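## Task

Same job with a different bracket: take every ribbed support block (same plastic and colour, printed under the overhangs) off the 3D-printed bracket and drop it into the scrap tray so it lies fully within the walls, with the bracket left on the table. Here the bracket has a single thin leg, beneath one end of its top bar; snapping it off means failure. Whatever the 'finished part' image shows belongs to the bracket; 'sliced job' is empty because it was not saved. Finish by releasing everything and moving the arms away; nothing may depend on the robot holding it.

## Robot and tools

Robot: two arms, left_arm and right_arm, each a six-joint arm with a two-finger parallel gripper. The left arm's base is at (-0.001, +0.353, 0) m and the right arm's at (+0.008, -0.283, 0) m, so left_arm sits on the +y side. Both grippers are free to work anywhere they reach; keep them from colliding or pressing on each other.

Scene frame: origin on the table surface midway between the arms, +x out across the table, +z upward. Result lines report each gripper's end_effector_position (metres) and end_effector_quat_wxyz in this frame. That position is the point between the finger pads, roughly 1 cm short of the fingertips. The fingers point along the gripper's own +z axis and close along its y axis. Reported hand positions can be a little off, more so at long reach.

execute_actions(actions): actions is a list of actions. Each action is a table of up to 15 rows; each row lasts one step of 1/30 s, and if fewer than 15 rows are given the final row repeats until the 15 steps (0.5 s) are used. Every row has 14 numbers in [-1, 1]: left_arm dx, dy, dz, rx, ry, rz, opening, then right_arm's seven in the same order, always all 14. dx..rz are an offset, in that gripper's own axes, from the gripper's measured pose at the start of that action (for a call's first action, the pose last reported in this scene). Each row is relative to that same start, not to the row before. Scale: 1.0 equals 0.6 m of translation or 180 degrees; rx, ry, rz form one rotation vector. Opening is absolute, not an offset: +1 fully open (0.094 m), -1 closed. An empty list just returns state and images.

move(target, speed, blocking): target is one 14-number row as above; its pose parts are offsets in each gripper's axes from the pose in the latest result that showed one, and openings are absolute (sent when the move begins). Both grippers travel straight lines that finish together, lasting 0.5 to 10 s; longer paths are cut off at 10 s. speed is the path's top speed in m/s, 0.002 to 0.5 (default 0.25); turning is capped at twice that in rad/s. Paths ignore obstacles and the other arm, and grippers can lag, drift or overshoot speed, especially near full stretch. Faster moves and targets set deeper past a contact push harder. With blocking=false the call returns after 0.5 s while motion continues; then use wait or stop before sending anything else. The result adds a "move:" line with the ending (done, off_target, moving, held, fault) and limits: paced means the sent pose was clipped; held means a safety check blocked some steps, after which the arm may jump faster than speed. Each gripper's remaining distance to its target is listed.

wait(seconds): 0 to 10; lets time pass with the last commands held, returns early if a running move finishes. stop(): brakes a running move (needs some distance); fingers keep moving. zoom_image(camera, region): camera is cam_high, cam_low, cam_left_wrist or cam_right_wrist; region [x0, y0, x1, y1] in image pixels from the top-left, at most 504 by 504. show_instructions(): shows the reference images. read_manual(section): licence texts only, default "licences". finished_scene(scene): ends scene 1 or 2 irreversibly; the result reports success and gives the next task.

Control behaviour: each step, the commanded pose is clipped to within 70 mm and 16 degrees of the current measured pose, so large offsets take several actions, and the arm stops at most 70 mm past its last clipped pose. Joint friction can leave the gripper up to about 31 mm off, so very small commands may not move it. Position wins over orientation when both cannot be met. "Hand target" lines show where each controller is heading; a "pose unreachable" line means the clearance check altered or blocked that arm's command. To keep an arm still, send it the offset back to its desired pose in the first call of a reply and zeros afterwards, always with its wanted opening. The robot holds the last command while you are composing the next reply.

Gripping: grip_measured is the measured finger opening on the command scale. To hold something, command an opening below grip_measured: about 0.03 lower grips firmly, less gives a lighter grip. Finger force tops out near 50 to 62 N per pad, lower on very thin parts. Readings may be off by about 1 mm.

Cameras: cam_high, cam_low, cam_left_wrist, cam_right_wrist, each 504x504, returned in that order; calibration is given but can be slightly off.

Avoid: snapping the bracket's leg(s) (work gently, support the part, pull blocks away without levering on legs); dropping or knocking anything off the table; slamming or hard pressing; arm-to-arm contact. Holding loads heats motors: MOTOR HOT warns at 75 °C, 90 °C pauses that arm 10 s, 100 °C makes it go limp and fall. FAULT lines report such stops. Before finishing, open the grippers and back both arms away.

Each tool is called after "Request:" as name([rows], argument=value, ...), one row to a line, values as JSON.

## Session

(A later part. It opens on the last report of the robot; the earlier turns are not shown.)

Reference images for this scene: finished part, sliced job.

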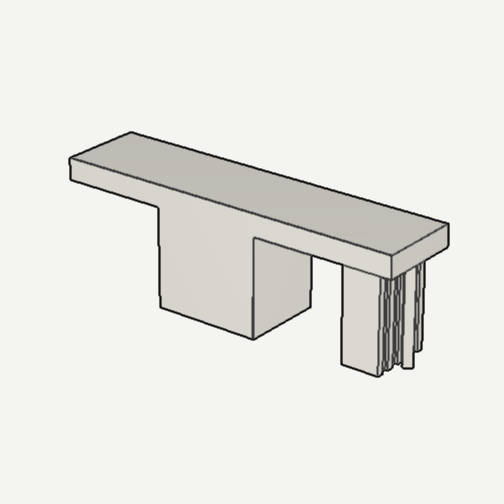

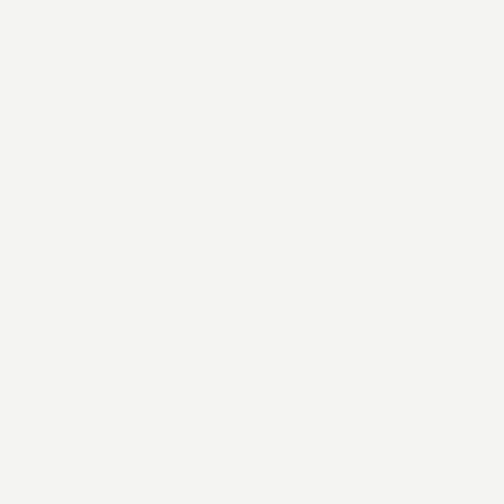

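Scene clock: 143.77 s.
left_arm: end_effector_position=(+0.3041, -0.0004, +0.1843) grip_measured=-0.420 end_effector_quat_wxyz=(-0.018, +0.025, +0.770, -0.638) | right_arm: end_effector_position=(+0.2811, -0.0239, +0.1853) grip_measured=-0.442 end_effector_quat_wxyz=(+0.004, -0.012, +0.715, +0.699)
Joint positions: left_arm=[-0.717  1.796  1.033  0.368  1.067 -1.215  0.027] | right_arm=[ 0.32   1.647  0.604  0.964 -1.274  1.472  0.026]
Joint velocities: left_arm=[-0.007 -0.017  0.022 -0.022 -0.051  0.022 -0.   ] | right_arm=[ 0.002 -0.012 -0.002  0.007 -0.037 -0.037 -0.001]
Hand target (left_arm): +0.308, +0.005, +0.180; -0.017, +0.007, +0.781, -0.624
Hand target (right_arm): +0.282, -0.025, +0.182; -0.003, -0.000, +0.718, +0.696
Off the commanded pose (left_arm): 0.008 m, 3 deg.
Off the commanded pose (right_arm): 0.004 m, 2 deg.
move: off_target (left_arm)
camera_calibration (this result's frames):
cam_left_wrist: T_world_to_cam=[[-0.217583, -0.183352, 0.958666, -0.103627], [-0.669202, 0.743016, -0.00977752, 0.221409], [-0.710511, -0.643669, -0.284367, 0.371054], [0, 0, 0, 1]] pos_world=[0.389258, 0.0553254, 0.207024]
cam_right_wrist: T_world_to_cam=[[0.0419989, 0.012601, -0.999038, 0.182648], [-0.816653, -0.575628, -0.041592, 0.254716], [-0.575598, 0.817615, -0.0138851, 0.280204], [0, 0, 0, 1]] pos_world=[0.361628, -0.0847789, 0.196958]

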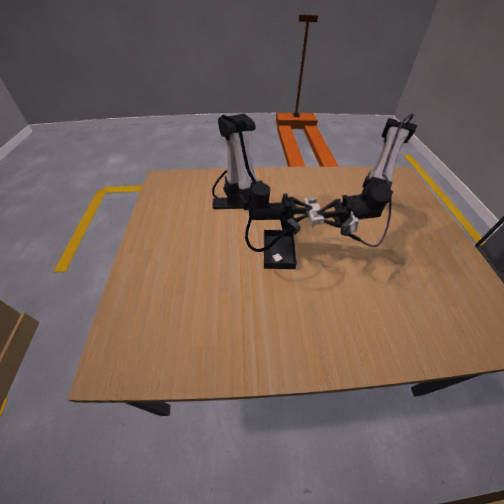

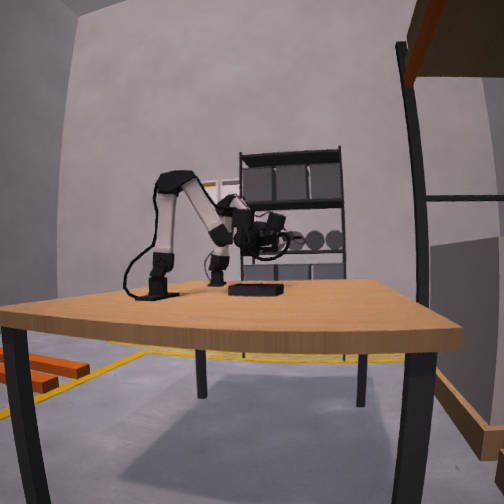

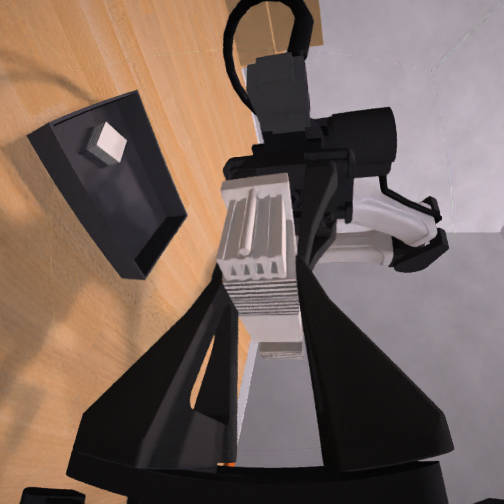

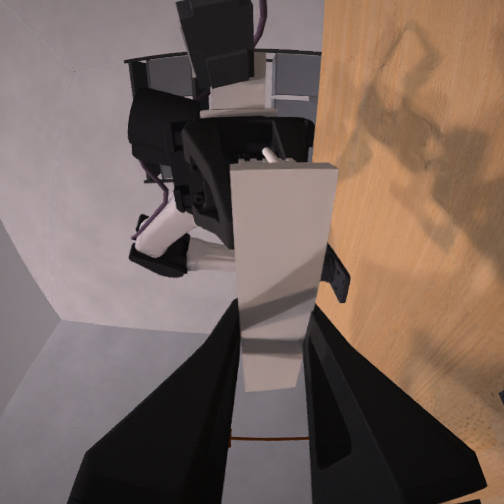

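Request:
move(target=[0,0.01,0,0.055,0,0,-0.5,0,0,0,0,0,0,-0.5], speed=0.06)

Request:
move(target=[0,0,0,0,0,0,-0.5,0,0,0.024,0,0,0,-0.25], speed=0.015)

Request:
move(target=[0,0,0,0,0,0,-0.5,0,0,0,0,0,0,-0.52])

Request:
zoom_image(camera="cam_high", region=[280,185,350,240])

Scene clock: 150.93 s.
left_arm: end_effector_position=(+0.3055, -0.0013, +0.1778) grip_measured=-0.420 end_effector_quat_wxyz=(-0.024, +0.014, +0.719, -0.694) | right_arm: end_effector_position=(+0.2820, -0.0239, +0.1826) grip_measured=-0.442 end_effector_quat_wxyz=(-0.001, -0.003, +0.718, +0.696)
Joint positions: left_arm=[-0.711  1.91   0.913  0.921  1.097 -1.519  0.027] | right_arm=[ 0.32   1.647  0.604  0.943 -1.267  1.472  0.026]
Joint velocities: left_arm=[ 0.017  0.012  0.002  0.022  0.022 -0.037 -0.001] | right_arm=[-0.012 -0.007 -0.017  0.037  0.051  0.022 -0.   ]
Hand target (left_arm): +0.304, +0.001, +0.178; -0.019, +0.024, +0.713, -0.700
Hand target (right_arm): +0.281, -0.024, +0.185; +0.004, -0.012, +0.715, +0.699
Off the commanded pose (left_arm): 0.002 m, 2 deg.
Off the commanded pose (right_arm): 0.003 m, 1 deg.
move: done
camera_calibration (this result's frames):
cam_left_wrist: T_world_to_cam=[[-0.188159, -0.0383585, 0.981389, -0.110168], [-0.677845, 0.728165, -0.1015, 0.241821], [-0.71072, -0.684328, -0.163012, 0.348053], [0, 0, 0, 1]] pos_world=[0.390556, 0.0578712, 0.189399]
cam_right_wrist: T_world_to_cam=[[0.0230229, 0.00551388, -0.99972, 0.185249], [-0.821171, -0.570255, -0.0220562, 0.253217], [-0.570217, 0.821449, -0.00860107, 0.278272], [0, 0, 0, 1]] pos_world=[0.362345, -0.0852093, 0.193175]

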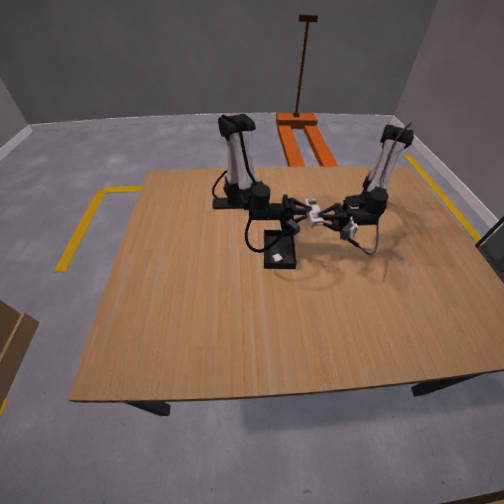

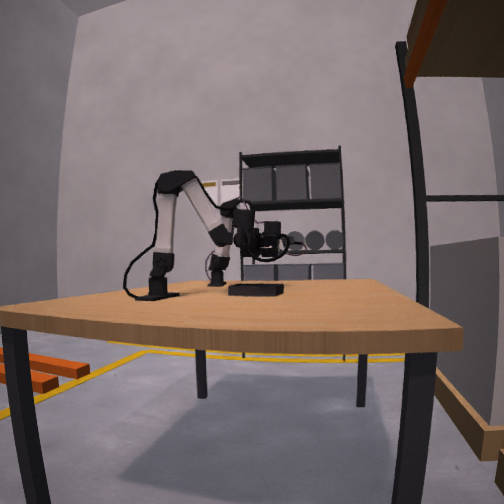

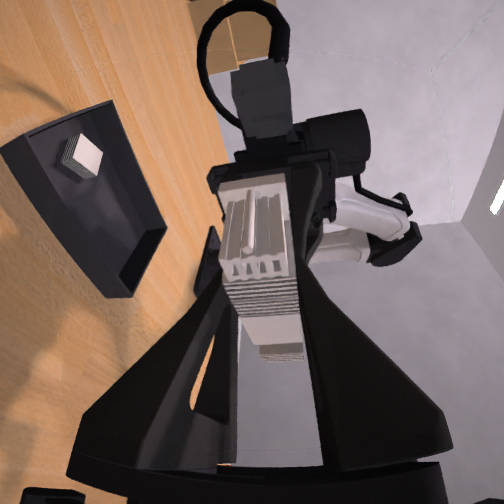

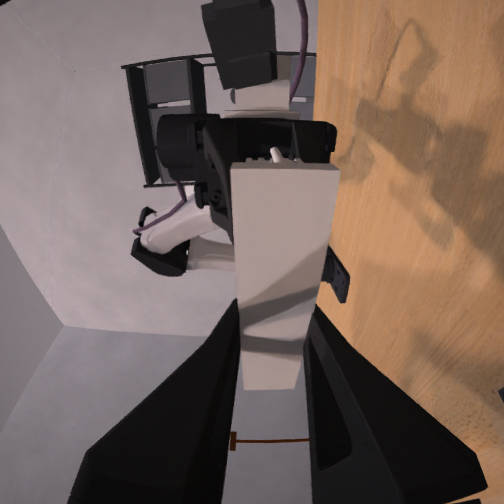

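Scene clock: 152.10 s.
left_arm: end_effector_position=(+0.3054, -0.0013, +0.1774) grip_measured=-0.420 end_effector_quat_wxyz=(-0.025, +0.013, +0.720, -0.694) | right_arm: end_effector_position=(+0.2784, -0.0135, +0.1825) grip_measured=-0.251 end_effector_quat_wxyz=(-0.001, -0.003, +0.718, +0.696)
Joint positions: left_arm=[-0.711  1.91   0.913  0.918  1.097 -1.519  0.027] | right_arm=[ 0.359  1.647  0.604  0.947 -1.229  1.478  0.035]
Joint velocities: left_arm=[ 0.002  0.002 -0.022 -0.081 -0.007  0.037  0.001] | right_arm=[-0.007  0.002 -0.002 -0.051  0.051  0.007  0.   ]
Hand target (left_arm): +0.305, -0.001, +0.178; -0.024, +0.014, +0.719, -0.694
Hand target (right_arm): +0.282, -0.010, +0.182; -0.001, -0.003, +0.718, +0.696
Off the commanded pose (left_arm): 0.000 m, 0 deg.
Off the commanded pose (right_arm): 0.005 m, 0 deg.
move: done
camera_calibration (this result's frames):
cam_left_wrist: T_world_to_cam=[[-0.185892, -0.0396743, 0.981769, -0.110535], [-0.678076, 0.728299, -0.0989585, 0.241369], [-0.711095, -0.68411, -0.162287, 0.347965], [0, 0, 0, 1]] pos_world=[0.390555, 0.0578715, 0.188876]
cam_right_wrist: T_world_to_cam=[[0.0224675, 0.00332809, -0.999742, 0.185336], [-0.820963, -0.570619, -0.0203493, 0.255845], [-0.570539, 0.821208, -0.0100881, 0.268015], [0, 0, 0, 1]] pos_world=[0.358788, -0.0747229, 0.193198]

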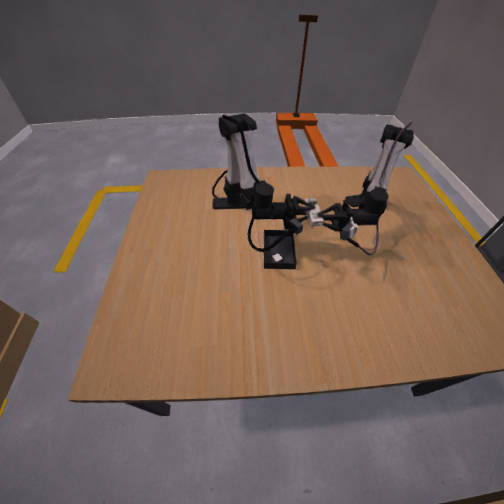

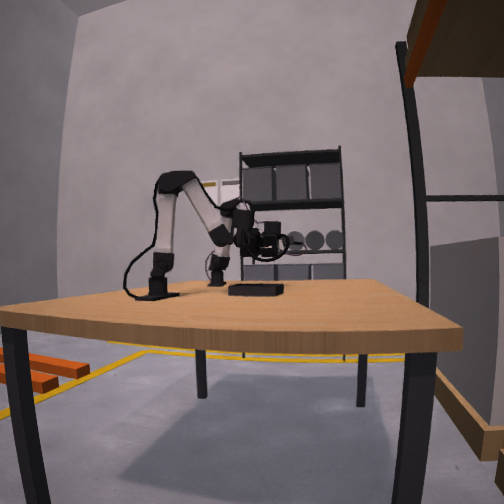

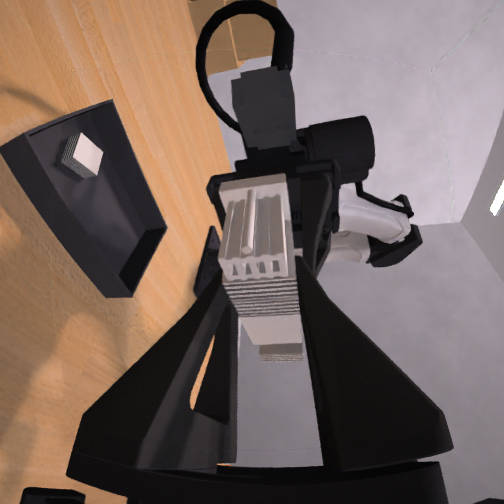

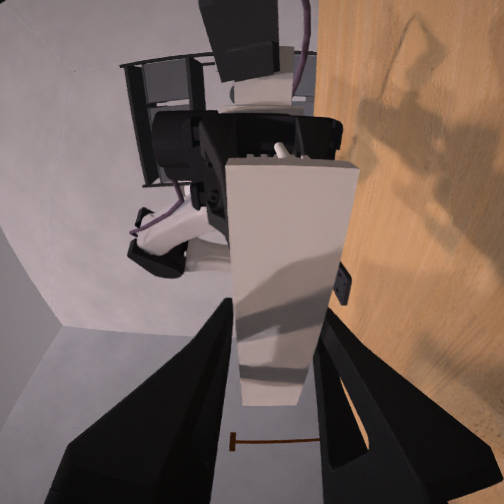

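Scene clock: 152.60 s.
left_arm: end_effector_position=(+0.3054, -0.0013, +0.1774) grip_measured=-0.420 end_effector_quat_wxyz=(-0.026, +0.012, +0.720, -0.694) | right_arm: end_effector_position=(+0.2784, -0.0135, +0.1826) grip_measured=-0.432 end_effector_quat_wxyz=(-0.001, -0.003, +0.718, +0.696)
Joint positions: left_arm=[-0.711  1.91   0.913  0.918  1.097 -1.521  0.027] | right_arm=[ 0.359  1.647  0.604  0.948 -1.229  1.477  0.027]
Joint velocities: left_arm=[-0.007 -0.007  0.012  0.037 -0.022  0.022 -0.   ] | right_arm=[-0.002  0.007 -0.022  0.022 -0.022  0.022 -0.001]
Hand target (left_arm): +0.305, -0.001, +0.177; -0.025, +0.013, +0.719, -0.694
Hand target (right_arm): +0.278, -0.013, +0.183; -0.001, -0.003, +0.718, +0.696
Off the commanded pose (left_arm): 0.000 m, 0 deg.
Off the commanded pose (right_arm): 0.000 m, 0 deg.
move: done
camera_calibration (this result's frames):
cam_left_wrist: T_world_to_cam=[[-0.183322, -0.039997, 0.982239, -0.111348], [-0.678392, 0.728274, -0.0969574, 0.241101], [-0.711461, -0.684118, -0.160642, 0.347774], [0, 0, 0, 1]] pos_world=[0.390576, 0.0578772, 0.188614]
cam_right_wrist: T_world_to_cam=[[0.0232073, 0.00346029, -0.999725, 0.185178], [-0.820941, -0.570626, -0.0210321, 0.255969], [-0.570542, 0.821203, -0.010402, 0.268074], [0, 0, 0, 1]] pos_world=[0.358786, -0.0747217, 0.193299]

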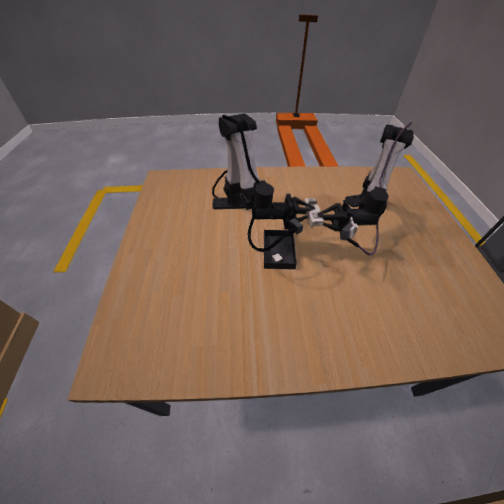

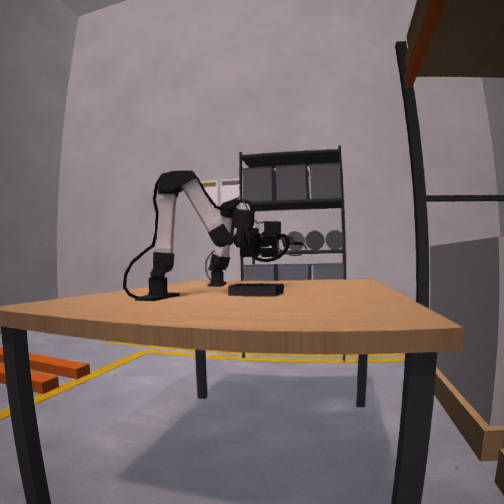

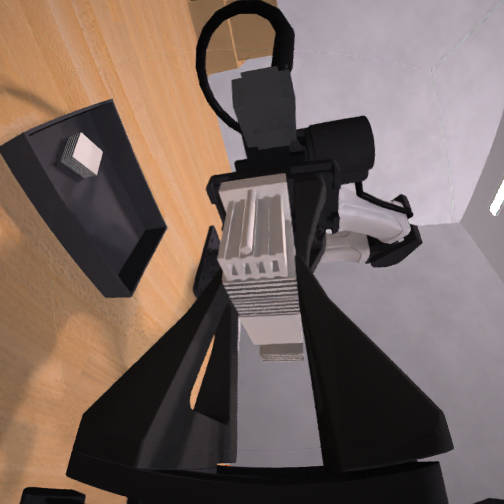

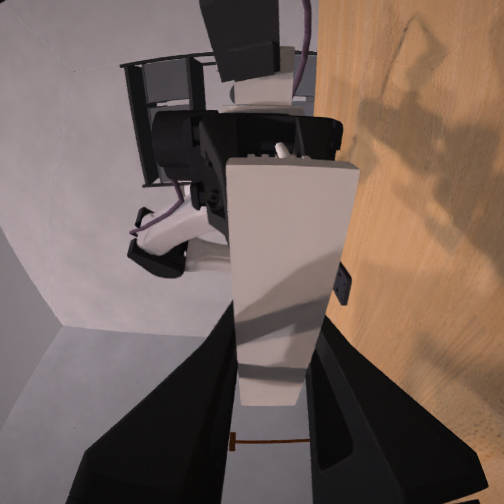

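Region (280, 185, 350, 240) of cam_high's 504x504 image, scaled by 7.200, with more detail than that image has; it fills the top 396 rows of this view, and the rest is white.

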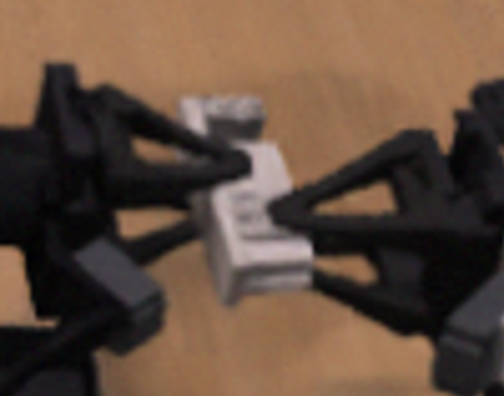

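Request:
move(target=[-0.005,-0.01,-0.015,-0.08,0,0,-0.5,0,0,0,0,0,0,-0.52], speed=0.05)

Scene clock: 157.50 s.
left_arm: end_effector_position=(+0.3036, +0.0067, +0.1697) grip_measured=-0.420 end_effector_quat_wxyz=(-0.043, +0.007, +0.803, -0.594) | right_arm: end_effector_position=(+0.2776, -0.0133, +0.1837) grip_measured=-0.432 end_effector_quat_wxyz=(-0.000, -0.008, +0.717, +0.697)
Joint positions: left_arm=[-0.707  1.795  1.112  0.063  1.046 -1.08   0.027] | right_arm=[ 0.359  1.647  0.604  0.956 -1.234  1.477  0.027]
Joint velocities: left_arm=[-0.002 -0.002  0.002  0.051 -0.095  0.022 -0.001] | right_arm=[-0.012  0.017  0.007 -0.022 -0.037 -0.022 -0.   ]
Hand target (left_arm): +0.309, +0.008, +0.184; -0.025, +0.015, +0.800, -0.599
Hand target (right_arm): +0.278, -0.013, +0.183; -0.001, -0.003, +0.718, +0.696
Off the commanded pose (left_arm): 0.015 m, 2 deg.
Off the commanded pose (right_arm): 0.001 m, 1 deg.
move: off_target (left_arm)
camera_calibration (this result's frames):
cam_left_wrist: T_world_to_cam=[[-0.162795, -0.28971, 0.943168, -0.101715], [-0.662672, 0.740332, 0.113025, 0.19276], [-0.731002, -0.606611, -0.312505, 0.381879], [0, 0, 0, 1]] pos_world=[0.390332, 0.0594783, 0.193487]
cam_right_wrist: T_world_to_cam=[[0.0309152, 0.00688272, -0.999498, 0.184232], [-0.817699, -0.574902, -0.0292509, 0.255919], [-0.574815, 0.818193, -0.0121452, 0.268955], [0, 0, 0, 1]] pos_world=[0.358168, -0.0741971, 0.194892]

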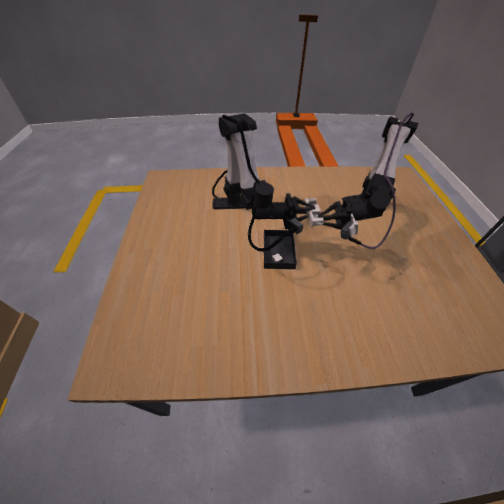

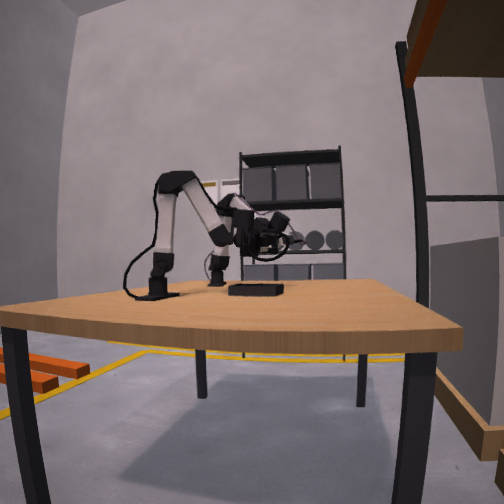

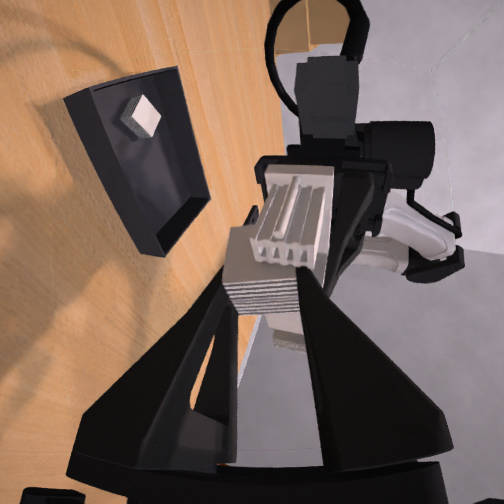

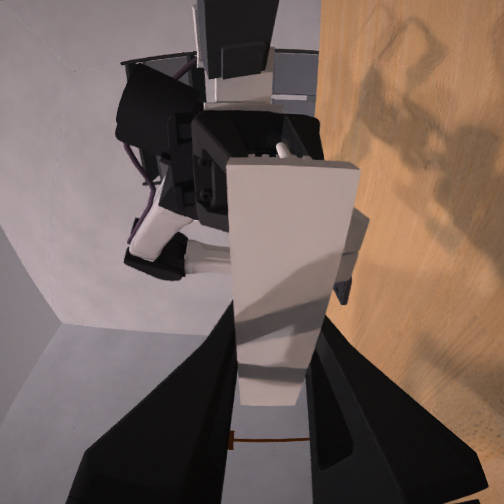

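Request:
move(target=[0.004,0.015,-0.075,0,0,0,-0.5,0,0,0,0,0,0,-0.52], speed=0.06)

Request:
move(target=[0,0,0,0,0,0.5,-0.5,0.2,0.35,-0.17,0,-0.12,0,-0.52], speed=0.35)

Scene clock: 162.37 s.
left_arm: end_effector_position=(+0.3084, +0.0496, +0.1700) grip_measured=-0.420 end_effector_quat_wxyz=(-0.043, +0.002, +0.806, -0.591) | right_arm: end_effector_position=(+0.2787, -0.0133, +0.1836) grip_measured=-0.432 end_effector_quat_wxyz=(+0.002, -0.005, +0.717, +0.697)
Joint positions: left_arm=[-0.597  1.746  1.093 -0.104  1.122 -0.935  0.027] | right_arm=[ 0.359  1.647  0.604  0.956 -1.227  1.477  0.027]
Joint velocities: left_arm=[ 0.007 -0.002  0.002 -0.051  0.007  0.037  0.001] | right_arm=[-0.012 -0.007  0.002  0.022 -0.022 -0.022 -0.001]
Hand target (left_arm): +0.304, +0.052, +0.175; -0.043, +0.007, +0.803, -0.595
Hand target (right_arm): +0.278, -0.013, +0.184; +0.000, -0.008, +0.717, +0.697
Off the commanded pose (left_arm): 0.007 m, 1 deg.
Off the commanded pose (right_arm): 0.001 m, 0 deg.
move: done
camera_calibration (this result's frames):
cam_left_wrist: T_world_to_cam=[[-0.153967, -0.298928, 0.941773, -0.0908627], [-0.668812, 0.733125, 0.12336, 0.164653], [-0.727313, -0.610876, -0.312804, 0.410666], [0, 0, 0, 1]] pos_world=[0.394815, 0.102993, 0.193718]
cam_right_wrist: T_world_to_cam=[[0.030805, 0.00597687, -0.999508, 0.184069], [-0.821617, -0.569316, -0.0287268, 0.257946], [-0.569207, 0.822097, -0.0126271, 0.268201], [0, 0, 0, 1]] pos_world=[0.358924, -0.0747344, 0.194775]

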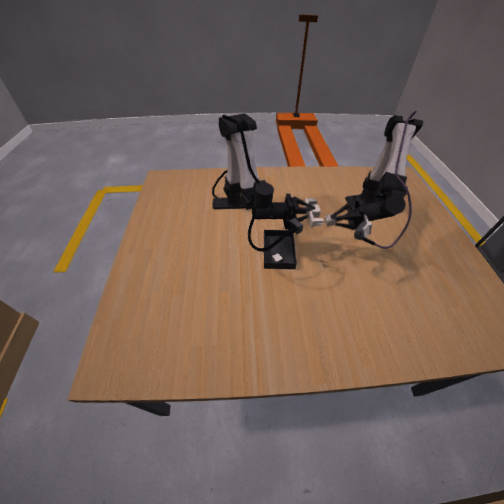

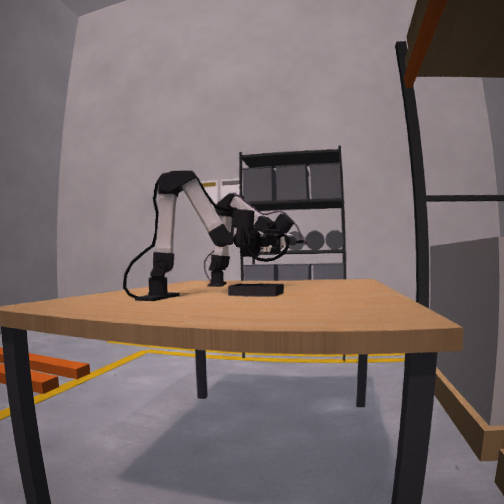

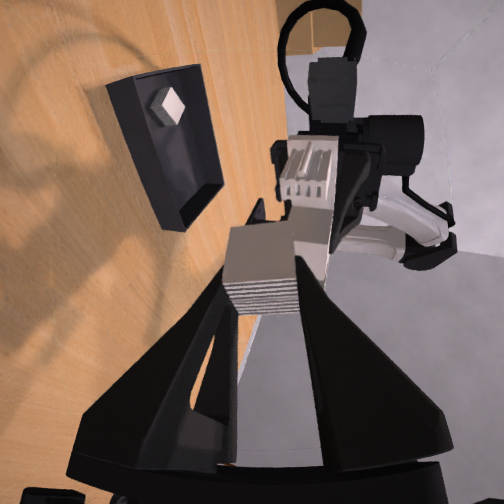

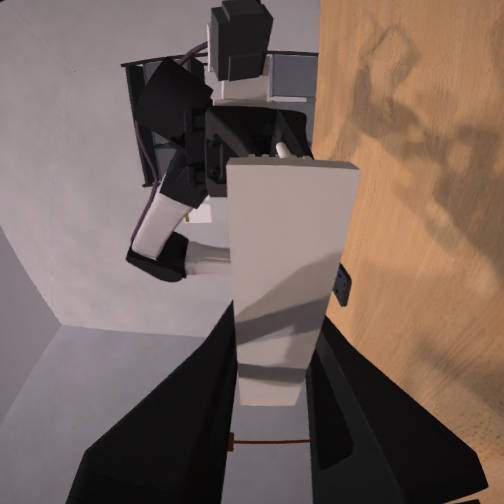

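Scene clock: 165.33 s.
left_arm: end_effector_position=(+0.3090, +0.0494, +0.1708) grip_measured=-0.420 end_effector_quat_wxyz=(+0.388, +0.569, +0.569, -0.449) | right_arm: end_effector_position=(+0.1681, -0.1061, +0.3906) grip_measured=-0.432 end_effector_quat_wxyz=(+0.119, +0.136, +0.710, +0.681)
Joint positions: left_arm=[-0.597  1.746  1.093 -0.098  1.122  0.626  0.027] | right_arm=[ 0.178  0.658  0.96  -0.391 -1.041  1.51   0.027]
Joint velocities: left_arm=[-0.002 -0.002  0.002 -0.022 -0.066  0.022 -0.   ] | right_arm=[ 0.012 -0.012  0.012 -0.066 -0.037 -0.022 -0.   ]
Hand target (left_arm): +0.308, +0.050, +0.170; +0.388, +0.571, +0.569, -0.448
Hand target (right_arm): +0.163, -0.109, +0.401; +0.137, +0.125, +0.707, +0.683
Off the commanded pose (left_arm): 0.001 m, 0 deg.
Off the commanded pose (right_arm): 0.013 m, 3 deg.
move: off_target (right_arm)
camera_calibration (this result's frames):
cam_left_wrist: T_world_to_cam=[[-0.987167, 0.0960312, -0.127594, 0.329048], [0.146604, 0.861774, -0.485647, 0.0108613], [0.0633197, -0.498121, -0.864793, 0.255567], [0, 0, 0, 1]] pos_world=[0.307051, 0.0863444, 0.268272]
cam_right_wrist: T_world_to_cam=[[-0.000088229, -0.0105773, -0.999944, 0.398506], [-0.971699, -0.236209, 0.00258433, 0.168534], [-0.236223, 0.971645, -0.0102571, 0.243116], [0, 0, 0, 1]] pos_world=[0.221229, -0.192198, 0.400542]

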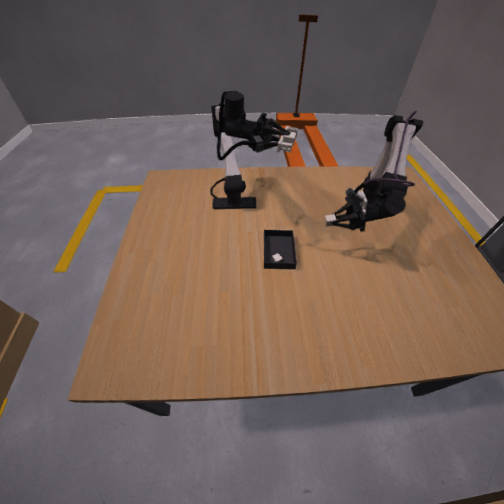

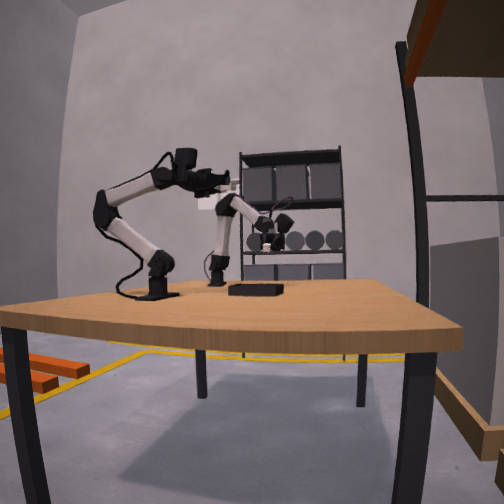

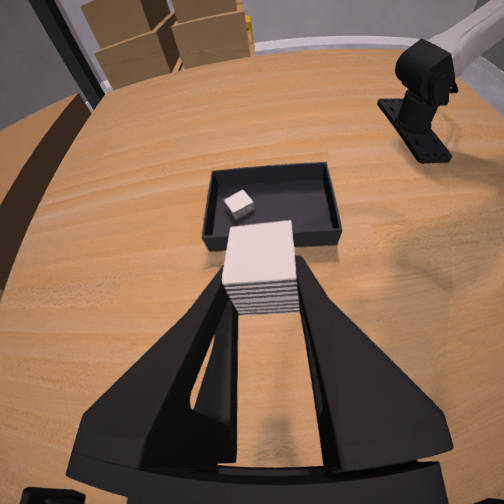

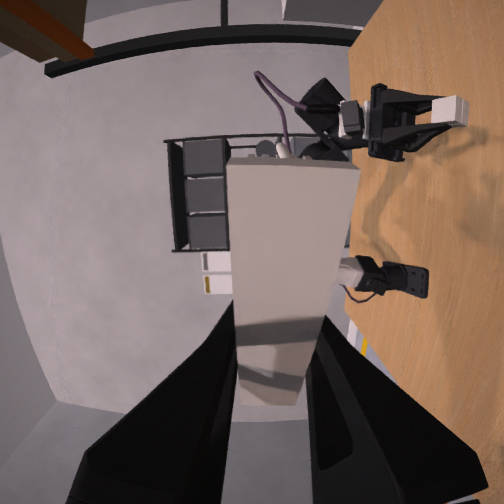

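Request:
move(target=[0.078,-0.063,0.282,0,0.2,0,-0.5,0,0,0,0,0,0,-0.52])

Request:
move(target=[0,0,0.068,0,0,0,-0.5,0,0,0,0,0,0,-0.52], speed=0.08)

Scene clock: 171.10 s.
left_arm: end_effector_position=(+0.2528, -0.0937, +0.0754) grip_measured=-0.420 end_effector_quat_wxyz=(+0.187, +0.685, +0.657, -0.253) | right_arm: end_effector_position=(+0.1681, -0.1061, +0.3902) grip_measured=-0.432 end_effector_quat_wxyz=(+0.118, +0.136, +0.710, +0.680)
Joint positions: left_arm=[-1.091  2.133  1.663 -0.636  0.458  0.595  0.027] | right_arm=[ 0.178  0.658  0.96  -0.394 -1.041  1.509  0.027]
Joint velocities: left_arm=[ 0.012 -0.002 -0.007 -0.022 -0.007 -0.022  0.001] | right_arm=[-0.012 -0.007  0.002 -0.037 -0.051 -0.022 -0.001]
Hand target (left_arm): +0.257, -0.095, +0.077; +0.190, +0.682, +0.661, -0.249
Hand target (right_arm): +0.168, -0.106, +0.391; +0.119, +0.136, +0.710, +0.681
Off the commanded pose (left_arm): 0.006 m, 1 deg.
Off the commanded pose (right_arm): 0.000 m, 0 deg.
move: done
camera_calibration (this result's frames):
cam_left_wrist: T_world_to_cam=[[-0.974446, 0.217493, -0.0561448, 0.27793], [0.209877, 0.970645, 0.117469, 0.0447534], [0.0800455, 0.102684, -0.991488, 0.167033], [0, 0, 0, 1]] pos_world=[0.248064, -0.121039, 0.175959]
cam_right_wrist: T_world_to_cam=[[-0.00163231, -0.0112259, -0.999936, 0.398327], [-0.971685, -0.236241, 0.00423838, 0.167851], [-0.236274, 0.97163, -0.0105224, 0.24322], [0, 0, 0, 1]] pos_world=[0.221215, -0.192195, 0.400149]

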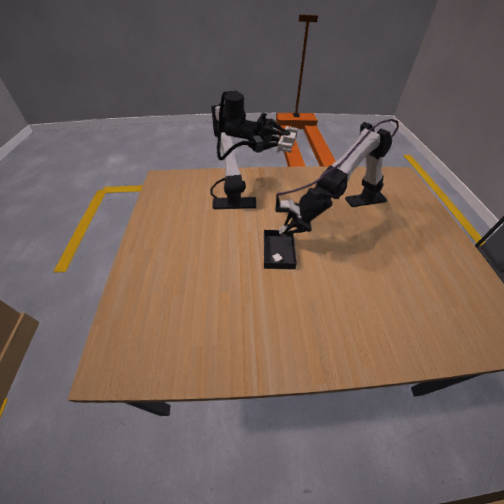

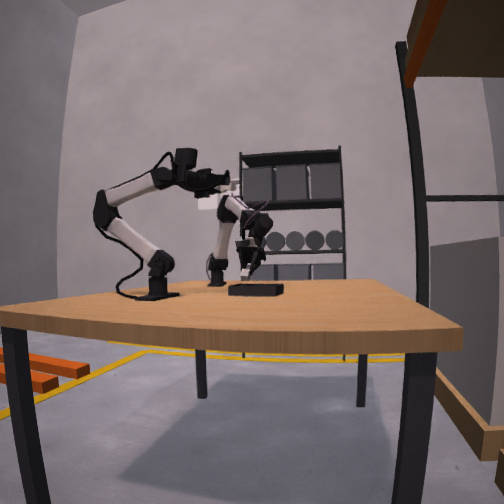

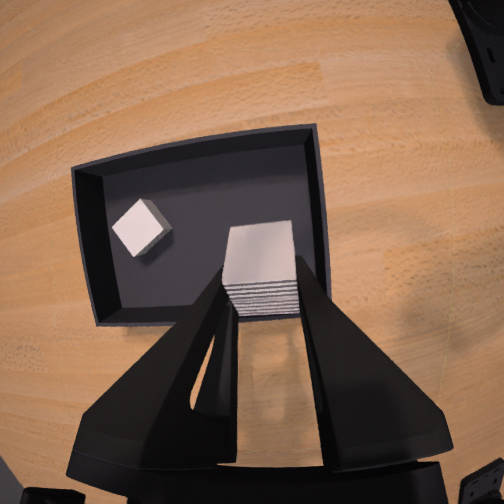

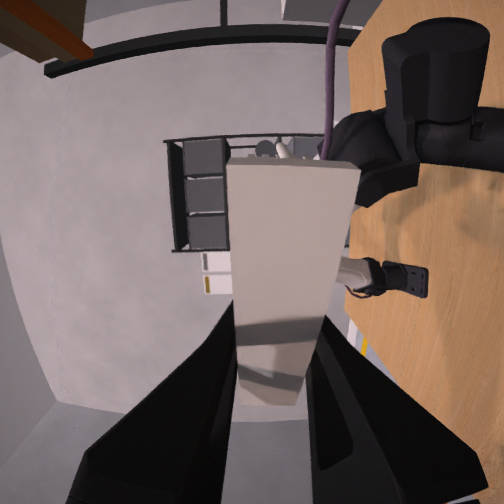

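Scene clock: 172.10 s.
left_arm: end_effector_position=(+0.2447, -0.1101, +0.0372) grip_measured=-0.420 end_effector_quat_wxyz=(+0.173, +0.685, +0.660, -0.255) | right_arm: end_effector_position=(+0.1681, -0.1061, +0.3902) grip_measured=-0.432 end_effector_quat_wxyz=(+0.118, +0.136, +0.710, +0.680)
Joint positions: left_arm=[-1.126  2.225  1.663 -0.559  0.45   0.563  0.027] | right_arm=[ 0.178  0.658  0.96  -0.394 -1.041  1.509  0.027]
Joint velocities: left_arm=[ 0.007 -0.002 -0.017 -0.066 -0.066 -0.007  0.   ] | right_arm=[-0.007  0.002 -0.037 -0.066 -0.007  0.037  0.   ]
Hand target (left_arm): +0.249, -0.118, +0.043; +0.187, +0.685, +0.657, -0.253
Hand target (right_arm): +0.168, -0.106, +0.390; +0.118, +0.136, +0.710, +0.680
Off the commanded pose (left_arm): 0.010 m, 2 deg.
Off the commanded pose (right_arm): 0.000 m, 0 deg.
move: done
camera_calibration (this result's frames):
cam_left_wrist: T_world_to_cam=[[-0.974383, 0.222889, -0.0299739, 0.270995], [0.217167, 0.967145, 0.13217, 0.064158], [0.0584484, 0.122275, -0.990774, 0.138866], [0, 0, 0, 1]] pos_world=[0.242003, -0.139432, 0.137227]
cam_right_wrist: T_world_to_cam=[[-0.00163231, -0.0112259, -0.999936, 0.398327], [-0.971685, -0.236241, 0.00423838, 0.167851], [-0.236274, 0.97163, -0.0105224, 0.24322], [0, 0, 0, 1]] pos_world=[0.221215, -0.192195, 0.400149]

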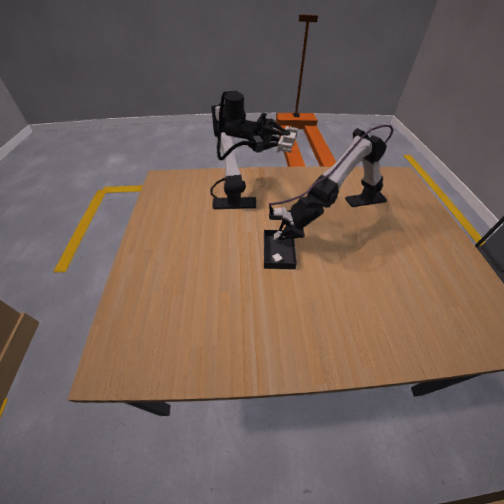

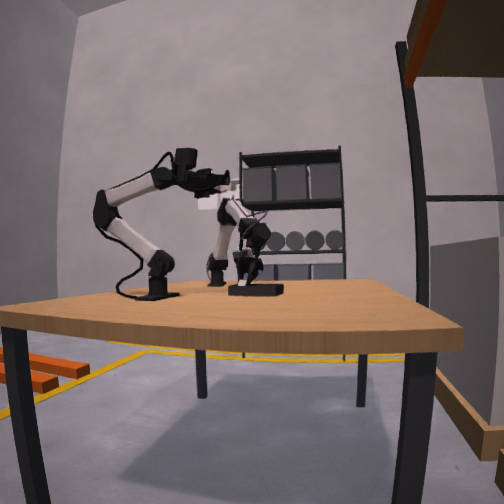

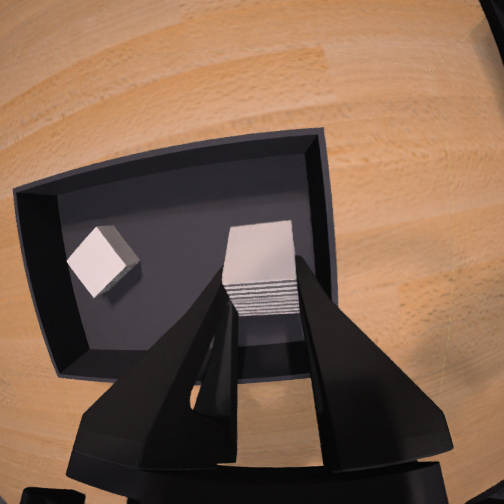

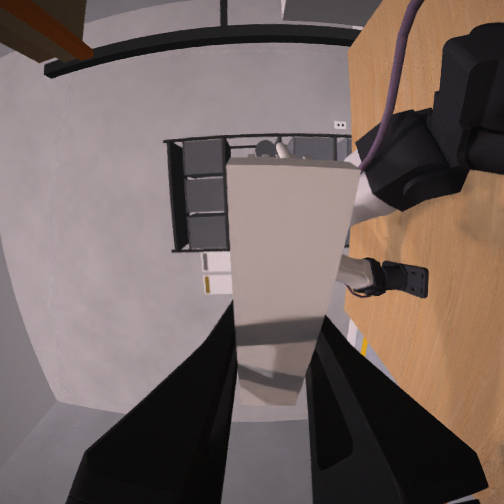

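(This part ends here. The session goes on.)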